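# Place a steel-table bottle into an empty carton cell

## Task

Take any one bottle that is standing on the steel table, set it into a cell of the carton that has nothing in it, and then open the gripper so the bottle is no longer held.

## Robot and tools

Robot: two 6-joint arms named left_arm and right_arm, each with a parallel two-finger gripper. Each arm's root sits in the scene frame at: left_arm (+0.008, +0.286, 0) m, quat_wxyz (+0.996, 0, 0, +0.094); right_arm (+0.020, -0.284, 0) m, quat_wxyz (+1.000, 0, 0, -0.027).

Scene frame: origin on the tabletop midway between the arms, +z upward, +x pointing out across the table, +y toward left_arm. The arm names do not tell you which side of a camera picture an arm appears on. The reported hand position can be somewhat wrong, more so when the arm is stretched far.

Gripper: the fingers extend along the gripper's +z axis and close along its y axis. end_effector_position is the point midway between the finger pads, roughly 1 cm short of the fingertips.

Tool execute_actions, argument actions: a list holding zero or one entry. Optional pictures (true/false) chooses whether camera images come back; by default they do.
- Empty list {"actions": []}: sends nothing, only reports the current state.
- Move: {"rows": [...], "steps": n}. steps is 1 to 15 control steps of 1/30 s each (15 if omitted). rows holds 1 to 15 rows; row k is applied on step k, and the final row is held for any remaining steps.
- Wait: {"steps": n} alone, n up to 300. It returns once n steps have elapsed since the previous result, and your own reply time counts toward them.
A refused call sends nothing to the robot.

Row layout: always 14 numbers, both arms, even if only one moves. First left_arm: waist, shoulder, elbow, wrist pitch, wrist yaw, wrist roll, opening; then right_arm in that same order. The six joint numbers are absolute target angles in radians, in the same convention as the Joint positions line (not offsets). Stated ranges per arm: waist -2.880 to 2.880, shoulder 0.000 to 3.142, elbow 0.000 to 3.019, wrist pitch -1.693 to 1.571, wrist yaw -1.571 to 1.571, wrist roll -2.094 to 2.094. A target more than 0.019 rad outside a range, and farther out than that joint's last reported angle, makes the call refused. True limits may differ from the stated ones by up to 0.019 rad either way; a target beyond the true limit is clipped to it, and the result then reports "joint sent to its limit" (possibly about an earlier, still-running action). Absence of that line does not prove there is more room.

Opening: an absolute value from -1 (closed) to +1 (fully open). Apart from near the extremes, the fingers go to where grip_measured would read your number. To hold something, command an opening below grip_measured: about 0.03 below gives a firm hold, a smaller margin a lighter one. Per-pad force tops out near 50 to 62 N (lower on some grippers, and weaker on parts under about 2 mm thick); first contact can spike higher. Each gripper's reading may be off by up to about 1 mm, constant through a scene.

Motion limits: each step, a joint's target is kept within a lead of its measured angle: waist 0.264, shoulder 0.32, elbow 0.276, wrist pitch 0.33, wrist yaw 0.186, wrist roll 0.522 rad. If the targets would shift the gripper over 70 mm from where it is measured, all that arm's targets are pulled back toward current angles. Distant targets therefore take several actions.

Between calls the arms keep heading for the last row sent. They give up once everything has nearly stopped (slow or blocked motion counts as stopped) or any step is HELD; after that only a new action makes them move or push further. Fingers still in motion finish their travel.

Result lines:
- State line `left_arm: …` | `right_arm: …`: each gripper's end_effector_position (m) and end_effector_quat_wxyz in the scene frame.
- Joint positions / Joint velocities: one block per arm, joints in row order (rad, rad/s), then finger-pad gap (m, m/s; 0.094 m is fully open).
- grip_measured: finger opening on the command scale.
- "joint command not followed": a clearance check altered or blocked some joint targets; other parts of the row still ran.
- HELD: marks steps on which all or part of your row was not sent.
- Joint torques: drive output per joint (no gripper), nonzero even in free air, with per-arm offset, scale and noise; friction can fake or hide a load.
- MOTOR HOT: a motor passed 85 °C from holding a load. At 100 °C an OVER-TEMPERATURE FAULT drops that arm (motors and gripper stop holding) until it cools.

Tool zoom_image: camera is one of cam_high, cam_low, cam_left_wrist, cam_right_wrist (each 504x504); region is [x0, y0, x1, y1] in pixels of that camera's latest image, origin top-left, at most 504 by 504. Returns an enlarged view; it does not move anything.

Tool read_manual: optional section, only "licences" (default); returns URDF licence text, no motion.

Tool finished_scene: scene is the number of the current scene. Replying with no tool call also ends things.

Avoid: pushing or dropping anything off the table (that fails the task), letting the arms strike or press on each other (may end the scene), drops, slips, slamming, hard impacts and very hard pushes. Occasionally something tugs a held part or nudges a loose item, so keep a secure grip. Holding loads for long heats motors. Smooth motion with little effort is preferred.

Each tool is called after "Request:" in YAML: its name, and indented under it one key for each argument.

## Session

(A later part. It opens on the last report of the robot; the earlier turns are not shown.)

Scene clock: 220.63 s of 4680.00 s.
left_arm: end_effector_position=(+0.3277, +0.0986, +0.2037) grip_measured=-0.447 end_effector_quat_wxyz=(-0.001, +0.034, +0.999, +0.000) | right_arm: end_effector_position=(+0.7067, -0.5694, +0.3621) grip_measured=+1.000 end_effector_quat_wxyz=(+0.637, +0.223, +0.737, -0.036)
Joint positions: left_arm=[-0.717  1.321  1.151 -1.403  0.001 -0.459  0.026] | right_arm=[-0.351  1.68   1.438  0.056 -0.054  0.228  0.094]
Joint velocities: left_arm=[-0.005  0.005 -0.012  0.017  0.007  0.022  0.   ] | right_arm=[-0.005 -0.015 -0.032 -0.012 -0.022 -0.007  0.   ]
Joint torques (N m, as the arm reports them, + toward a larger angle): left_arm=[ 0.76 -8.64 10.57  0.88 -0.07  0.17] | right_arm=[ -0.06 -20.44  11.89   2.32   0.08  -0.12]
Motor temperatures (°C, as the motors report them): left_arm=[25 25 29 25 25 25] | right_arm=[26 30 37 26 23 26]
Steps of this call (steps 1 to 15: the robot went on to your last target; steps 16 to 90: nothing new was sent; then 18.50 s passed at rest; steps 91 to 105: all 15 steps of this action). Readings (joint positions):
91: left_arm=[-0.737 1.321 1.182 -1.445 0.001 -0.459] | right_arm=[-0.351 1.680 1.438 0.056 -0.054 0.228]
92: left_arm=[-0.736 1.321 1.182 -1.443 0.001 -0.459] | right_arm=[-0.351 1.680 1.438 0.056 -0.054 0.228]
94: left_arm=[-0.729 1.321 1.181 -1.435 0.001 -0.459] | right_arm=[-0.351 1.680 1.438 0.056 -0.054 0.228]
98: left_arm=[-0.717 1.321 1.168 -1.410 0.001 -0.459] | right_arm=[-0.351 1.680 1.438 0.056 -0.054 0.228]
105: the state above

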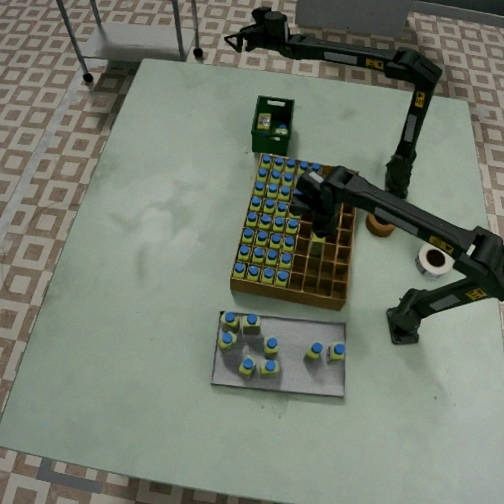

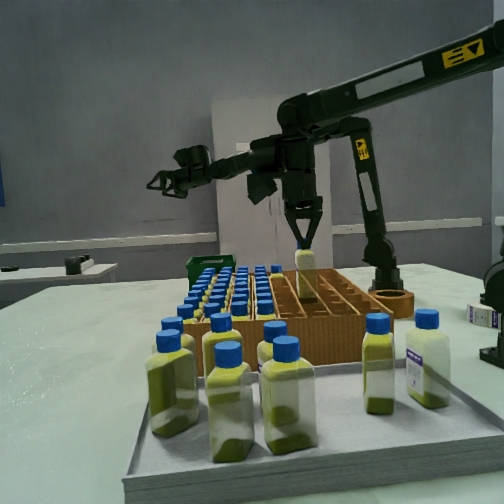

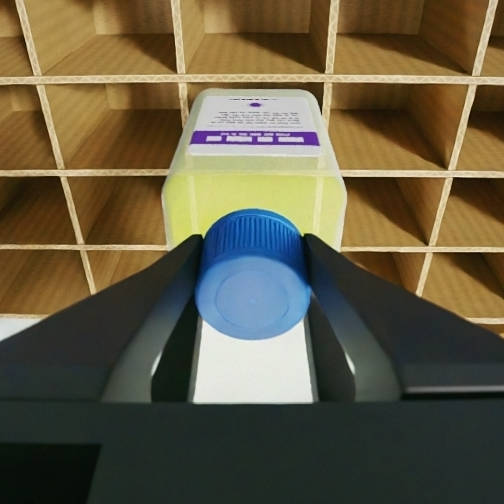

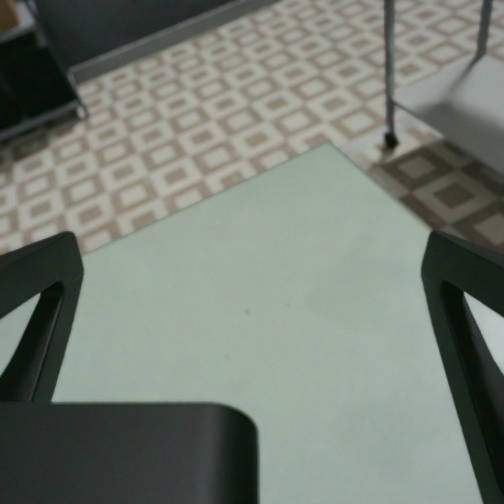

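Request:
execute_actions:
  actions:
    - {"rows":[[-0.712,1.326,1.143,-1.38,0,-0.45,-0.5,-0.351,1.68,1.438,0.056,-0.054,0.228,1],[-0.712,1.328,1.137,-1.373,0,-0.45,-0.5,-0.351,1.68,1.438,0.056,-0.054,0.228,1],[-0.712,1.33,1.13,-1.365,0,-0.45,-0.5,-0.351,1.68,1.438,0.056,-0.054,0.228,1],[-0.712,1.332,1.123,-1.356,0,-0.45,-0.5,-0.351,1.68,1.438,0.056,-0.054,0.228,1],[-0.712,1.334,1.116,-1.347,0,-0.45,-0.5,-0.351,1.68,1.438,0.056,-0.054,0.228,1],[-0.712,1.336,1.109,-1.338,0,-0.45,-0.5,-0.351,1.68,1.438,0.056,-0.054,0.228,1],[-0.712,1.338,1.102,-1.329,0,-0.45,-0.5,-0.351,1.68,1.438,0.056,-0.054,0.228,1],[-0.712,1.34,1.095,-1.32,0,-0.45,-0.5,-0.351,1.68,1.438,0.056,-0.054,0.228,1],[-0.712,1.342,1.088,-1.311,0,-0.45,-0.5,-0.351,1.68,1.438,0.056,-0.054,0.228,1],[-0.712,1.344,1.08,-1.302,0,-0.45,-0.5,-0.351,1.68,1.438,0.056,-0.054,0.228,1],[-0.712,1.346,1.072,-1.293,0,-0.45,-0.5,-0.351,1.68,1.438,0.056,-0.054,0.228,1]],"steps":15}

Scene clock: 233.40 s of 4680.00 s.
left_arm: end_effector_position=(+0.3256, +0.0993, +0.1695) grip_measured=-0.447 end_effector_quat_wxyz=(-0.003, +0.035, +0.999, +0.000) | right_arm: end_effector_position=(+0.7067, -0.5694, +0.3621) grip_measured=+1.000 end_effector_quat_wxyz=(+0.637, +0.223, +0.737, -0.036)
Joint positions: left_arm=[-0.717  1.338  1.075 -1.313  0.002 -0.459  0.026] | right_arm=[-0.351  1.68   1.438  0.056 -0.054  0.228  0.094]
Joint velocities: left_arm=[-0.005  0.073 -0.027  0.037  0.051  0.022 -0.   ] | right_arm=[-0.015 -0.015  0.002  0.017 -0.022 -0.051  0.   ]
Joint torques (N m, as the arm reports them, + toward a larger angle): left_arm=[ 0.12 -8.9  10.56  0.99 -0.14  0.19] | right_arm=[ -0.05 -20.47  11.89   2.31   0.08  -0.12]
Motor temperatures (°C, as the motors report them): left_arm=[25 25 30 25 25 25] | right_arm=[26 30 37 26 23 26]
Steps of this call (steps 1 to 15: the robot went on to your last target; steps 16 to 90: nothing new was sent; then 9.27 s passed at rest; steps 91 to 105: all 15 steps of this action). Readings (joint positions):
91: left_arm=[-0.717 1.325 1.126 -1.397 0.003 -0.459] | right_arm=[-0.351 1.680 1.438 0.056 -0.054 0.228]
92: left_arm=[-0.717 1.325 1.126 -1.396 0.003 -0.459] | right_arm=[-0.351 1.680 1.438 0.056 -0.054 0.228]
94: left_arm=[-0.717 1.325 1.126 -1.387 0.003 -0.459] | right_arm=[-0.351 1.680 1.438 0.056 -0.054 0.228]
98: left_arm=[-0.717 1.325 1.117 -1.355 0.002 -0.459] | right_arm=[-0.351 1.680 1.438 0.056 -0.054 0.228]
105: the state above

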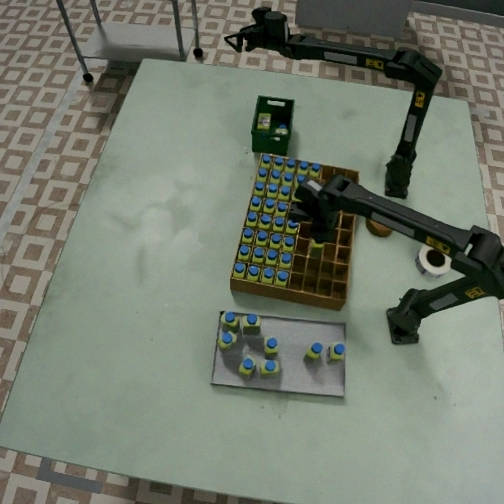

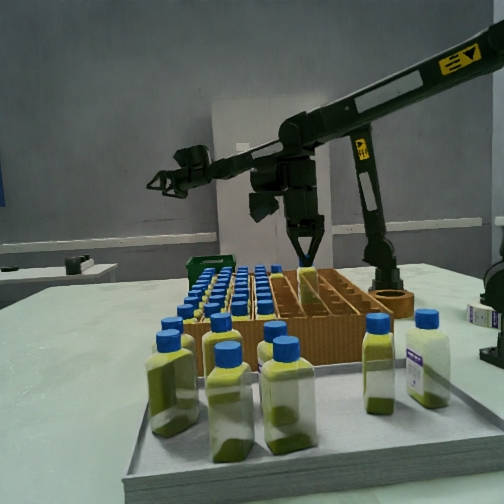

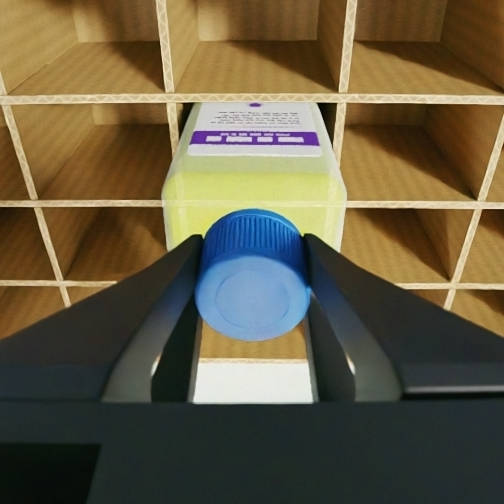

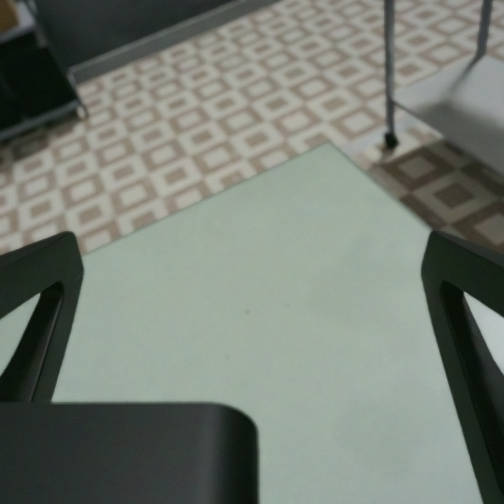

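It's in the cell. Continue down.

Request:
execute_actions:
  actions:
    - {"rows":[[-0.712,1.349,1.066,-1.284,0,-0.45,-0.5,-0.351,1.68,1.438,0.056,-0.054,0.228,1],[-0.712,1.352,1.058,-1.273,0,-0.45,-0.5,-0.351,1.68,1.438,0.056,-0.054,0.228,1],[-0.712,1.356,1.049,-1.26,0,-0.45,-0.5,-0.351,1.68,1.438,0.056,-0.054,0.228,1],[-0.712,1.36,1.04,-1.247,0,-0.45,-0.5,-0.351,1.68,1.438,0.056,-0.054,0.228,1],[-0.712,1.364,1.031,-1.234,0,-0.45,-0.5,-0.351,1.68,1.438,0.056,-0.054,0.228,1],[-0.712,1.368,1.022,-1.221,0,-0.45,-0.5,-0.351,1.68,1.438,0.056,-0.054,0.228,1],[-0.712,1.372,1.013,-1.208,0,-0.45,-0.5,-0.351,1.68,1.438,0.056,-0.054,0.228,1],[-0.712,1.377,1.004,-1.195,0,-0.45,-0.5,-0.351,1.68,1.438,0.056,-0.054,0.228,1],[-0.712,1.382,0.995,-1.181,0,-0.45,-0.5,-0.351,1.68,1.438,0.056,-0.054,0.228,1],[-0.712,1.387,0.987,-1.168,0,-0.45,-0.5,-0.351,1.68,1.438,0.056,-0.054,0.228,1],[-0.712,1.391,0.98,-1.157,0,-0.45,-0.5,-0.351,1.68,1.438,0.056,-0.054,0.228,1],[-0.712,1.394,0.974,-1.148,0,-0.45,-0.5,-0.351,1.68,1.438,0.056,-0.054,0.228,1]],"steps":15}
  pictures: false

Request:
execute_actions:
  actions:
    - {"steps":8}

Request:
zoom_image:
  camera: "cam_low"
  region: [240, 230, 340, 330]

Scene clock: 253.93 s of 4680.00 s.
left_arm: end_effector_position=(+0.3250, +0.0997, +0.1156) grip_measured=-0.447 end_effector_quat_wxyz=(-0.006, +0.035, +0.999, +0.002) | right_arm: end_effector_position=(+0.7067, -0.5694, +0.3621) grip_measured=+1.000 end_effector_quat_wxyz=(+0.637, +0.223, +0.737, -0.036)
Joint positions: left_arm=[-0.717  1.391  0.976 -1.17   0.002 -0.459  0.026] | right_arm=[-0.351  1.68   1.438  0.056 -0.054  0.228  0.094]
Joint velocities: left_arm=[ 0.005  0.103 -0.061  0.085  0.037  0.022 -0.001] | right_arm=[ 0.015 -0.015  0.007 -0.022  0.051 -0.037  0.   ]
Joint torques (N m, as the arm reports them, + toward a larger angle): left_arm=[ 0.38 -9.83 10.35  0.66 -0.14  0.24] | right_arm=[ -0.04 -20.49  11.89   2.31   0.08  -0.12]
Motor temperatures (°C, as the motors report them): left_arm=[25 25 29 25 25 25] | right_arm=[26 30 37 26 23 26]
Steps of this call (steps 1 to 15: the robot went on to your last target; steps 16 to 90: nothing new was sent; then 17.03 s passed at rest; steps 91 to 105: all 15 steps of this action). Readings (joint positions):
91: left_arm=[-0.717 1.342 1.074 -1.308 0.002 -0.459] | right_arm=[-0.351 1.680 1.438 0.056 -0.054 0.228]
92: left_arm=[-0.717 1.342 1.072 -1.303 0.002 -0.459] | right_arm=[-0.351 1.680 1.438 0.056 -0.054 0.228]
94: left_arm=[-0.717 1.342 1.063 -1.288 0.002 -0.459] | right_arm=[-0.351 1.680 1.438 0.056 -0.054 0.228]
98: left_arm=[-0.717 1.350 1.026 -1.241 0.002 -0.459] | right_arm=[-0.351 1.680 1.438 0.056 -0.054 0.228]
105: the state above

Scene clock: 254.20 s of 4680.00 s.
left_arm: end_effector_position=(+0.3255, +0.0994, +0.1137) grip_measured=-0.447 end_effector_quat_wxyz=(-0.006, +0.035, +0.999, +0.002) | right_arm: end_effector_position=(+0.7067, -0.5694, +0.3621) grip_measured=+1.000 end_effector_quat_wxyz=(+0.637, +0.223, +0.737, -0.036)
Joint positions: left_arm=[-0.717  1.394  0.974 -1.164  0.002 -0.459  0.026] | right_arm=[-0.351  1.68   1.438  0.056 -0.054  0.228  0.094]
Joint velocities: left_arm=[ 0.005  0.005 -0.002 -0.002  0.007  0.081 -0.001] | right_arm=[-0.005  0.005  0.017  0.017  0.007  0.051  0.   ]
Joint torques (N m, as the arm reports them, + toward a larger angle): left_arm=[ 0.72 -9.22 10.17  0.73 -0.16  0.21] | right_arm=[ -0.07 -20.44  11.89   2.32   0.08  -0.12]
Motor temperatures (°C, as the motors report them): left_arm=[25 25 29 25 25 25] | right_arm=[26 30 37 26 23 26]
Steps of this call (steps 1 to 8: the robot went on to your last target). Readings (joint positions):
1: left_arm=[-0.717 1.393 0.975 -1.168 0.002 -0.459] | right_arm=[-0.351 1.680 1.438 0.056 -0.054 0.228]
2: left_arm=[-0.717 1.394 0.974 -1.167 0.002 -0.459] | right_arm=[-0.351 1.680 1.438 0.056 -0.054 0.228]
4: left_arm=[-0.717 1.394 0.974 -1.165 0.002 -0.459] | right_arm=[-0.351 1.680 1.438 0.056 -0.054 0.228]
8: the state above

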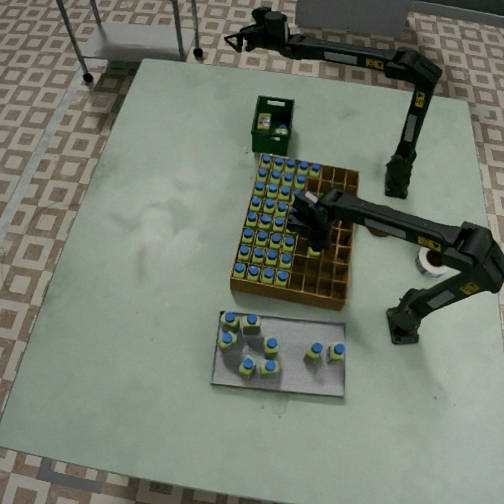

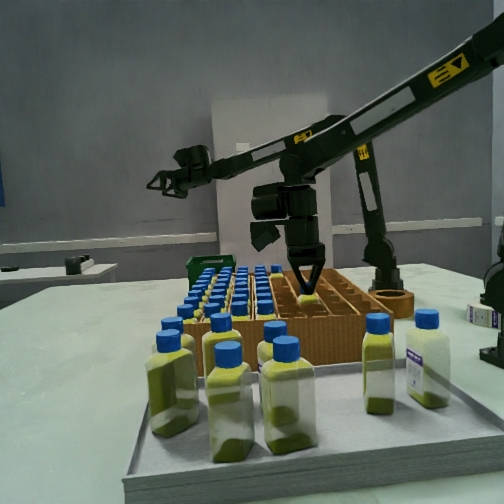

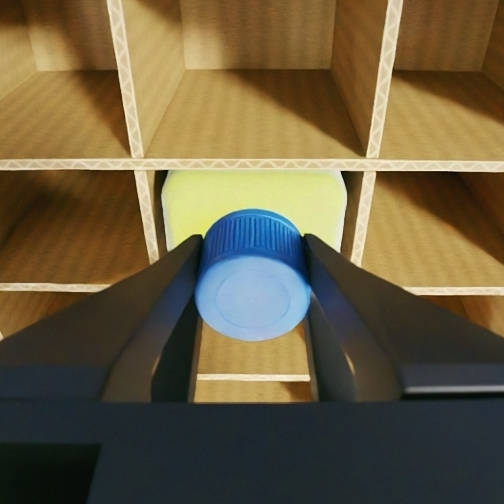

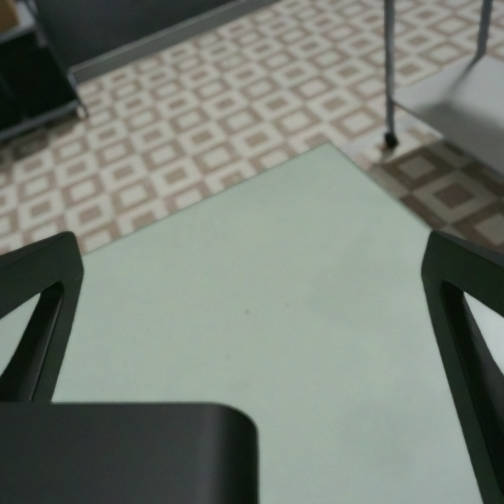

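Region (240, 230, 340, 330) of cam_low's 504x504 image, scaled by 5.040, with more detail than that image has.

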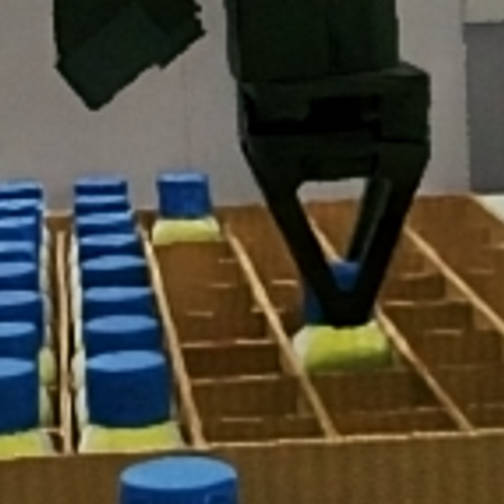

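Request:
execute_actions:
  actions:
    - {"rows":[[-0.712,1.395,0.969,-1.141,0,-0.45,-0.5,-0.351,1.68,1.438,0.056,-0.054,0.228,1],[-0.712,1.396,0.964,-1.134,0,-0.45,-0.5,-0.351,1.68,1.438,0.056,-0.054,0.228,1],[-0.712,1.397,0.959,-1.127,0,-0.45,-0.5,-0.351,1.68,1.438,0.056,-0.054,0.228,1],[-0.712,1.398,0.955,-1.121,0,-0.45,-0.5,-0.351,1.68,1.438,0.056,-0.054,0.228,1],[-0.712,1.398,0.955,-1.121,0,-0.45,-0.5,-0.351,1.68,1.438,0.056,-0.054,0.228,1],[-0.712,1.398,0.955,-1.121,0,-0.45,-0.5,-0.351,1.68,1.438,0.056,-0.054,0.228,1],[-0.712,1.398,0.955,-1.121,0,-0.45,-0.5,-0.351,1.68,1.438,0.056,-0.054,0.228,1],[-0.712,1.398,0.955,-1.121,0,-0.45,-0.5,-0.351,1.68,1.438,0.056,-0.054,0.228,1],[-0.712,1.398,0.955,-1.121,0,-0.45,-0.5,-0.351,1.68,1.438,0.056,-0.054,0.228,1],[-0.712,1.398,0.955,-1.121,0,-0.45,-0.43,-0.351,1.68,1.438,0.056,-0.054,0.228,1],[-0.712,1.398,0.955,-1.121,0,-0.45,-0.41,-0.351,1.68,1.438,0.056,-0.054,0.228,1],[-0.712,1.398,0.955,-1.121,0,-0.45,-0.38,-0.351,1.68,1.438,0.056,-0.054,0.228,1],[-0.712,1.398,0.955,-1.121,0,-0.45,-0.3,-0.351,1.68,1.438,0.056,-0.054,0.228,1],[-0.712,1.398,0.955,-1.121,0,-0.45,-0.22,-0.351,1.68,1.438,0.056,-0.054,0.228,1],[-0.712,1.398,0.955,-1.121,0,-0.45,-0.15,-0.351,1.68,1.438,0.056,-0.054,0.228,1]],"steps":15}
  pictures: false

Request:
execute_actions:
  actions:
    - {"rows":[[-0.712,1.398,0.955,-1.121,0,-0.45,-0.15,-0.351,1.68,1.438,0.056,-0.054,0.228,1],[-0.712,1.39,0.98,-1.14,0,-0.45,-0.15,-0.351,1.68,1.438,0.056,-0.054,0.228,1],[-0.712,1.382,1.0,-1.155,0,-0.45,-0.15,-0.351,1.68,1.438,0.056,-0.054,0.228,1],[-0.712,1.375,1.015,-1.17,0,-0.45,-0.15,-0.351,1.68,1.438,0.056,-0.054,0.228,1],[-0.712,1.368,1.03,-1.19,0,-0.45,-0.15,-0.351,1.68,1.438,0.056,-0.054,0.228,1],[-0.712,1.361,1.045,-1.21,0,-0.45,-0.15,-0.351,1.68,1.438,0.056,-0.054,0.228,1],[-0.712,1.354,1.06,-1.232,0,-0.45,-0.15,-0.351,1.68,1.438,0.056,-0.054,0.228,1],[-0.712,1.347,1.075,-1.254,0,-0.45,-0.15,-0.351,1.68,1.438,0.056,-0.054,0.228,1],[-0.712,1.341,1.09,-1.276,0,-0.45,-0.15,-0.351,1.68,1.438,0.056,-0.054,0.228,1],[-0.712,1.335,1.103,-1.298,0,-0.45,-0.15,-0.351,1.68,1.438,0.056,-0.054,0.228,1],[-0.712,1.33,1.115,-1.32,0,-0.45,-0.15,-0.351,1.68,1.438,0.056,-0.054,0.228,1]],"steps":15}

Scene clock: 286.47 s of 4680.00 s.
left_arm: end_effector_position=(+0.3268, +0.0987, +0.1097) grip_measured=-0.186 end_effector_quat_wxyz=(-0.000, +0.035, +0.999, -0.001) | right_arm: end_effector_position=(+0.7067, -0.5694, +0.3621) grip_measured=+1.000 end_effector_quat_wxyz=(+0.637, +0.223, +0.737, -0.036)
Joint positions: left_arm=[-0.717  1.394  0.963 -1.139  0.002 -0.459  0.038] | right_arm=[-0.351  1.68   1.438  0.056 -0.054  0.228  0.094]
Joint velocities: left_arm=[ 0.005 -0.005 -0.002  0.032 -0.066  0.022  0.069] | right_arm=[-0.005 -0.005 -0.002 -0.012 -0.022  0.037  0.   ]
Joint torques (N m, as the arm reports them, + toward a larger angle): left_arm=[-0.24 -8.64  9.23  0.75 -0.17  0.22] | right_arm=[ -0.04 -20.43  11.89   2.31   0.08  -0.12]
Motor temperatures (°C, as the motors report them): left_arm=[25 25 29 25 25 25] | right_arm=[26 30 38 26 23 26]
Steps of this call (steps 1 to 15: the robot went on to your last target; steps 16 to 90: nothing new was sent; then 28.77 s passed at rest; steps 91 to 105: all 15 steps of this action). Readings (joint positions):
91: left_arm=[-0.717 1.394 0.974 -1.163 0.002 -0.459] | right_arm=[-0.351 1.680 1.438 0.056 -0.054 0.228]
92: left_arm=[-0.717 1.394 0.974 -1.160 0.002 -0.459] | right_arm=[-0.351 1.680 1.438 0.056 -0.054 0.228]
94: left_arm=[-0.717 1.394 0.968 -1.153 0.002 -0.459] | right_arm=[-0.351 1.680 1.438 0.056 -0.054 0.228]
98: left_arm=[-0.717 1.394 0.963 -1.144 0.002 -0.459] | right_arm=[-0.351 1.680 1.438 0.056 -0.054 0.228]
105: the state above

Scene clock: 286.97 s of 4680.00 s.
left_arm: end_effector_position=(+0.3269, +0.0986, +0.1668) grip_measured=-0.152 end_effector_quat_wxyz=(+0.000, +0.035, +0.999, -0.001) | right_arm: end_effector_position=(+0.7067, -0.5694, +0.3621) grip_measured=+1.000 end_effector_quat_wxyz=(+0.637, +0.223, +0.737, -0.036)
Joint positions: left_arm=[-0.717  1.339  1.069 -1.299  0.002 -0.459  0.04 ] | right_arm=[-0.351  1.68   1.438  0.056 -0.054  0.228  0.094]
Joint velocities: left_arm=[-0.005 -0.21   0.149 -0.061 -0.007  0.037 -0.   ] | right_arm=[ 0.015  0.005  0.012 -0.007  0.022  0.037  0.   ]
Joint torques (N m, as the arm reports them, + toward a larger angle): left_arm=[ 0.84 -8.66 14.43 -0.63 -0.12  0.23] | right_arm=[ -0.08 -20.45  11.89   2.31   0.08  -0.12]
Motor temperatures (°C, as the motors report them): left_arm=[25 25 29 25 25 25] | right_arm=[26 30 38 26 23 26]
Steps of this call (steps 1 to 15: all 15 steps of this action). Readings (joint positions):
1: left_arm=[-0.717 1.394 0.963 -1.138 0.002 -0.459] | right_arm=[-0.351 1.680 1.438 0.056 -0.054 0.228]
2: left_arm=[-0.717 1.394 0.963 -1.138 0.002 -0.459] | right_arm=[-0.351 1.680 1.438 0.056 -0.054 0.228]
4: left_arm=[-0.717 1.394 0.963 -1.141 0.002 -0.459] | right_arm=[-0.351 1.680 1.438 0.056 -0.054 0.228]
8: left_arm=[-0.717 1.388 0.983 -1.202 0.002 -0.459] | right_arm=[-0.351 1.680 1.438 0.056 -0.054 0.228]
15: the state above

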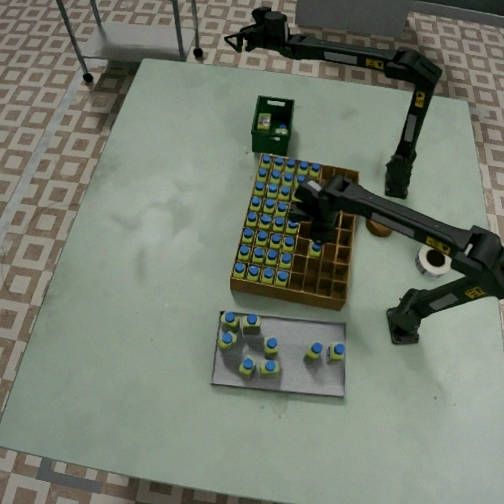

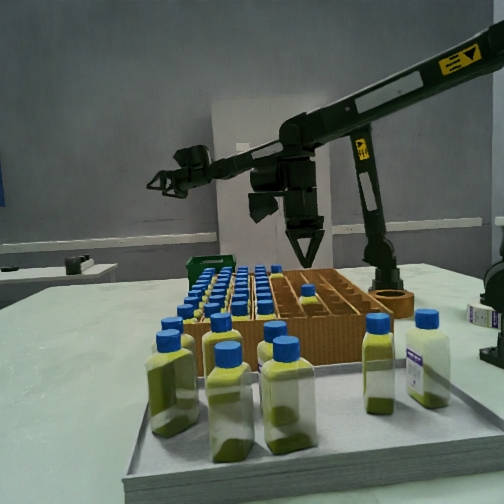

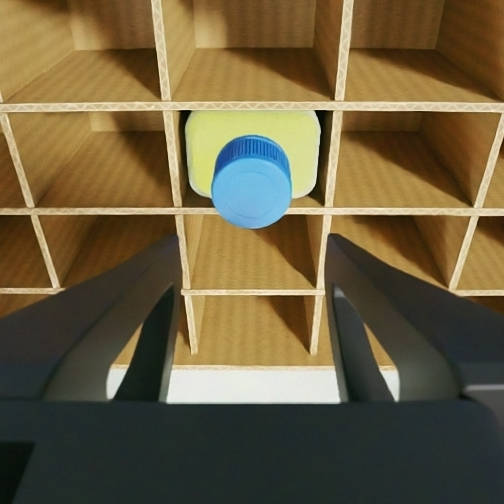

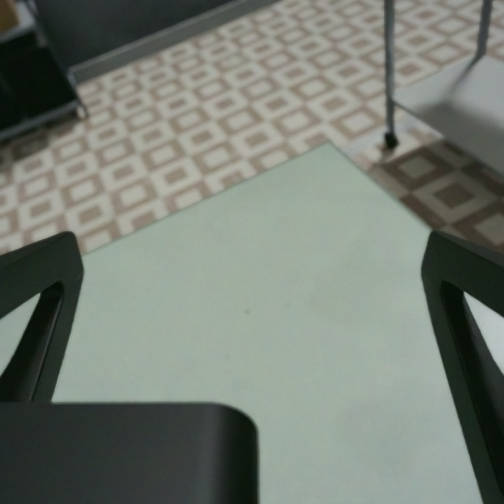

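Request:
finished_scene:
  scene: 2

The scene is finished: the task was done.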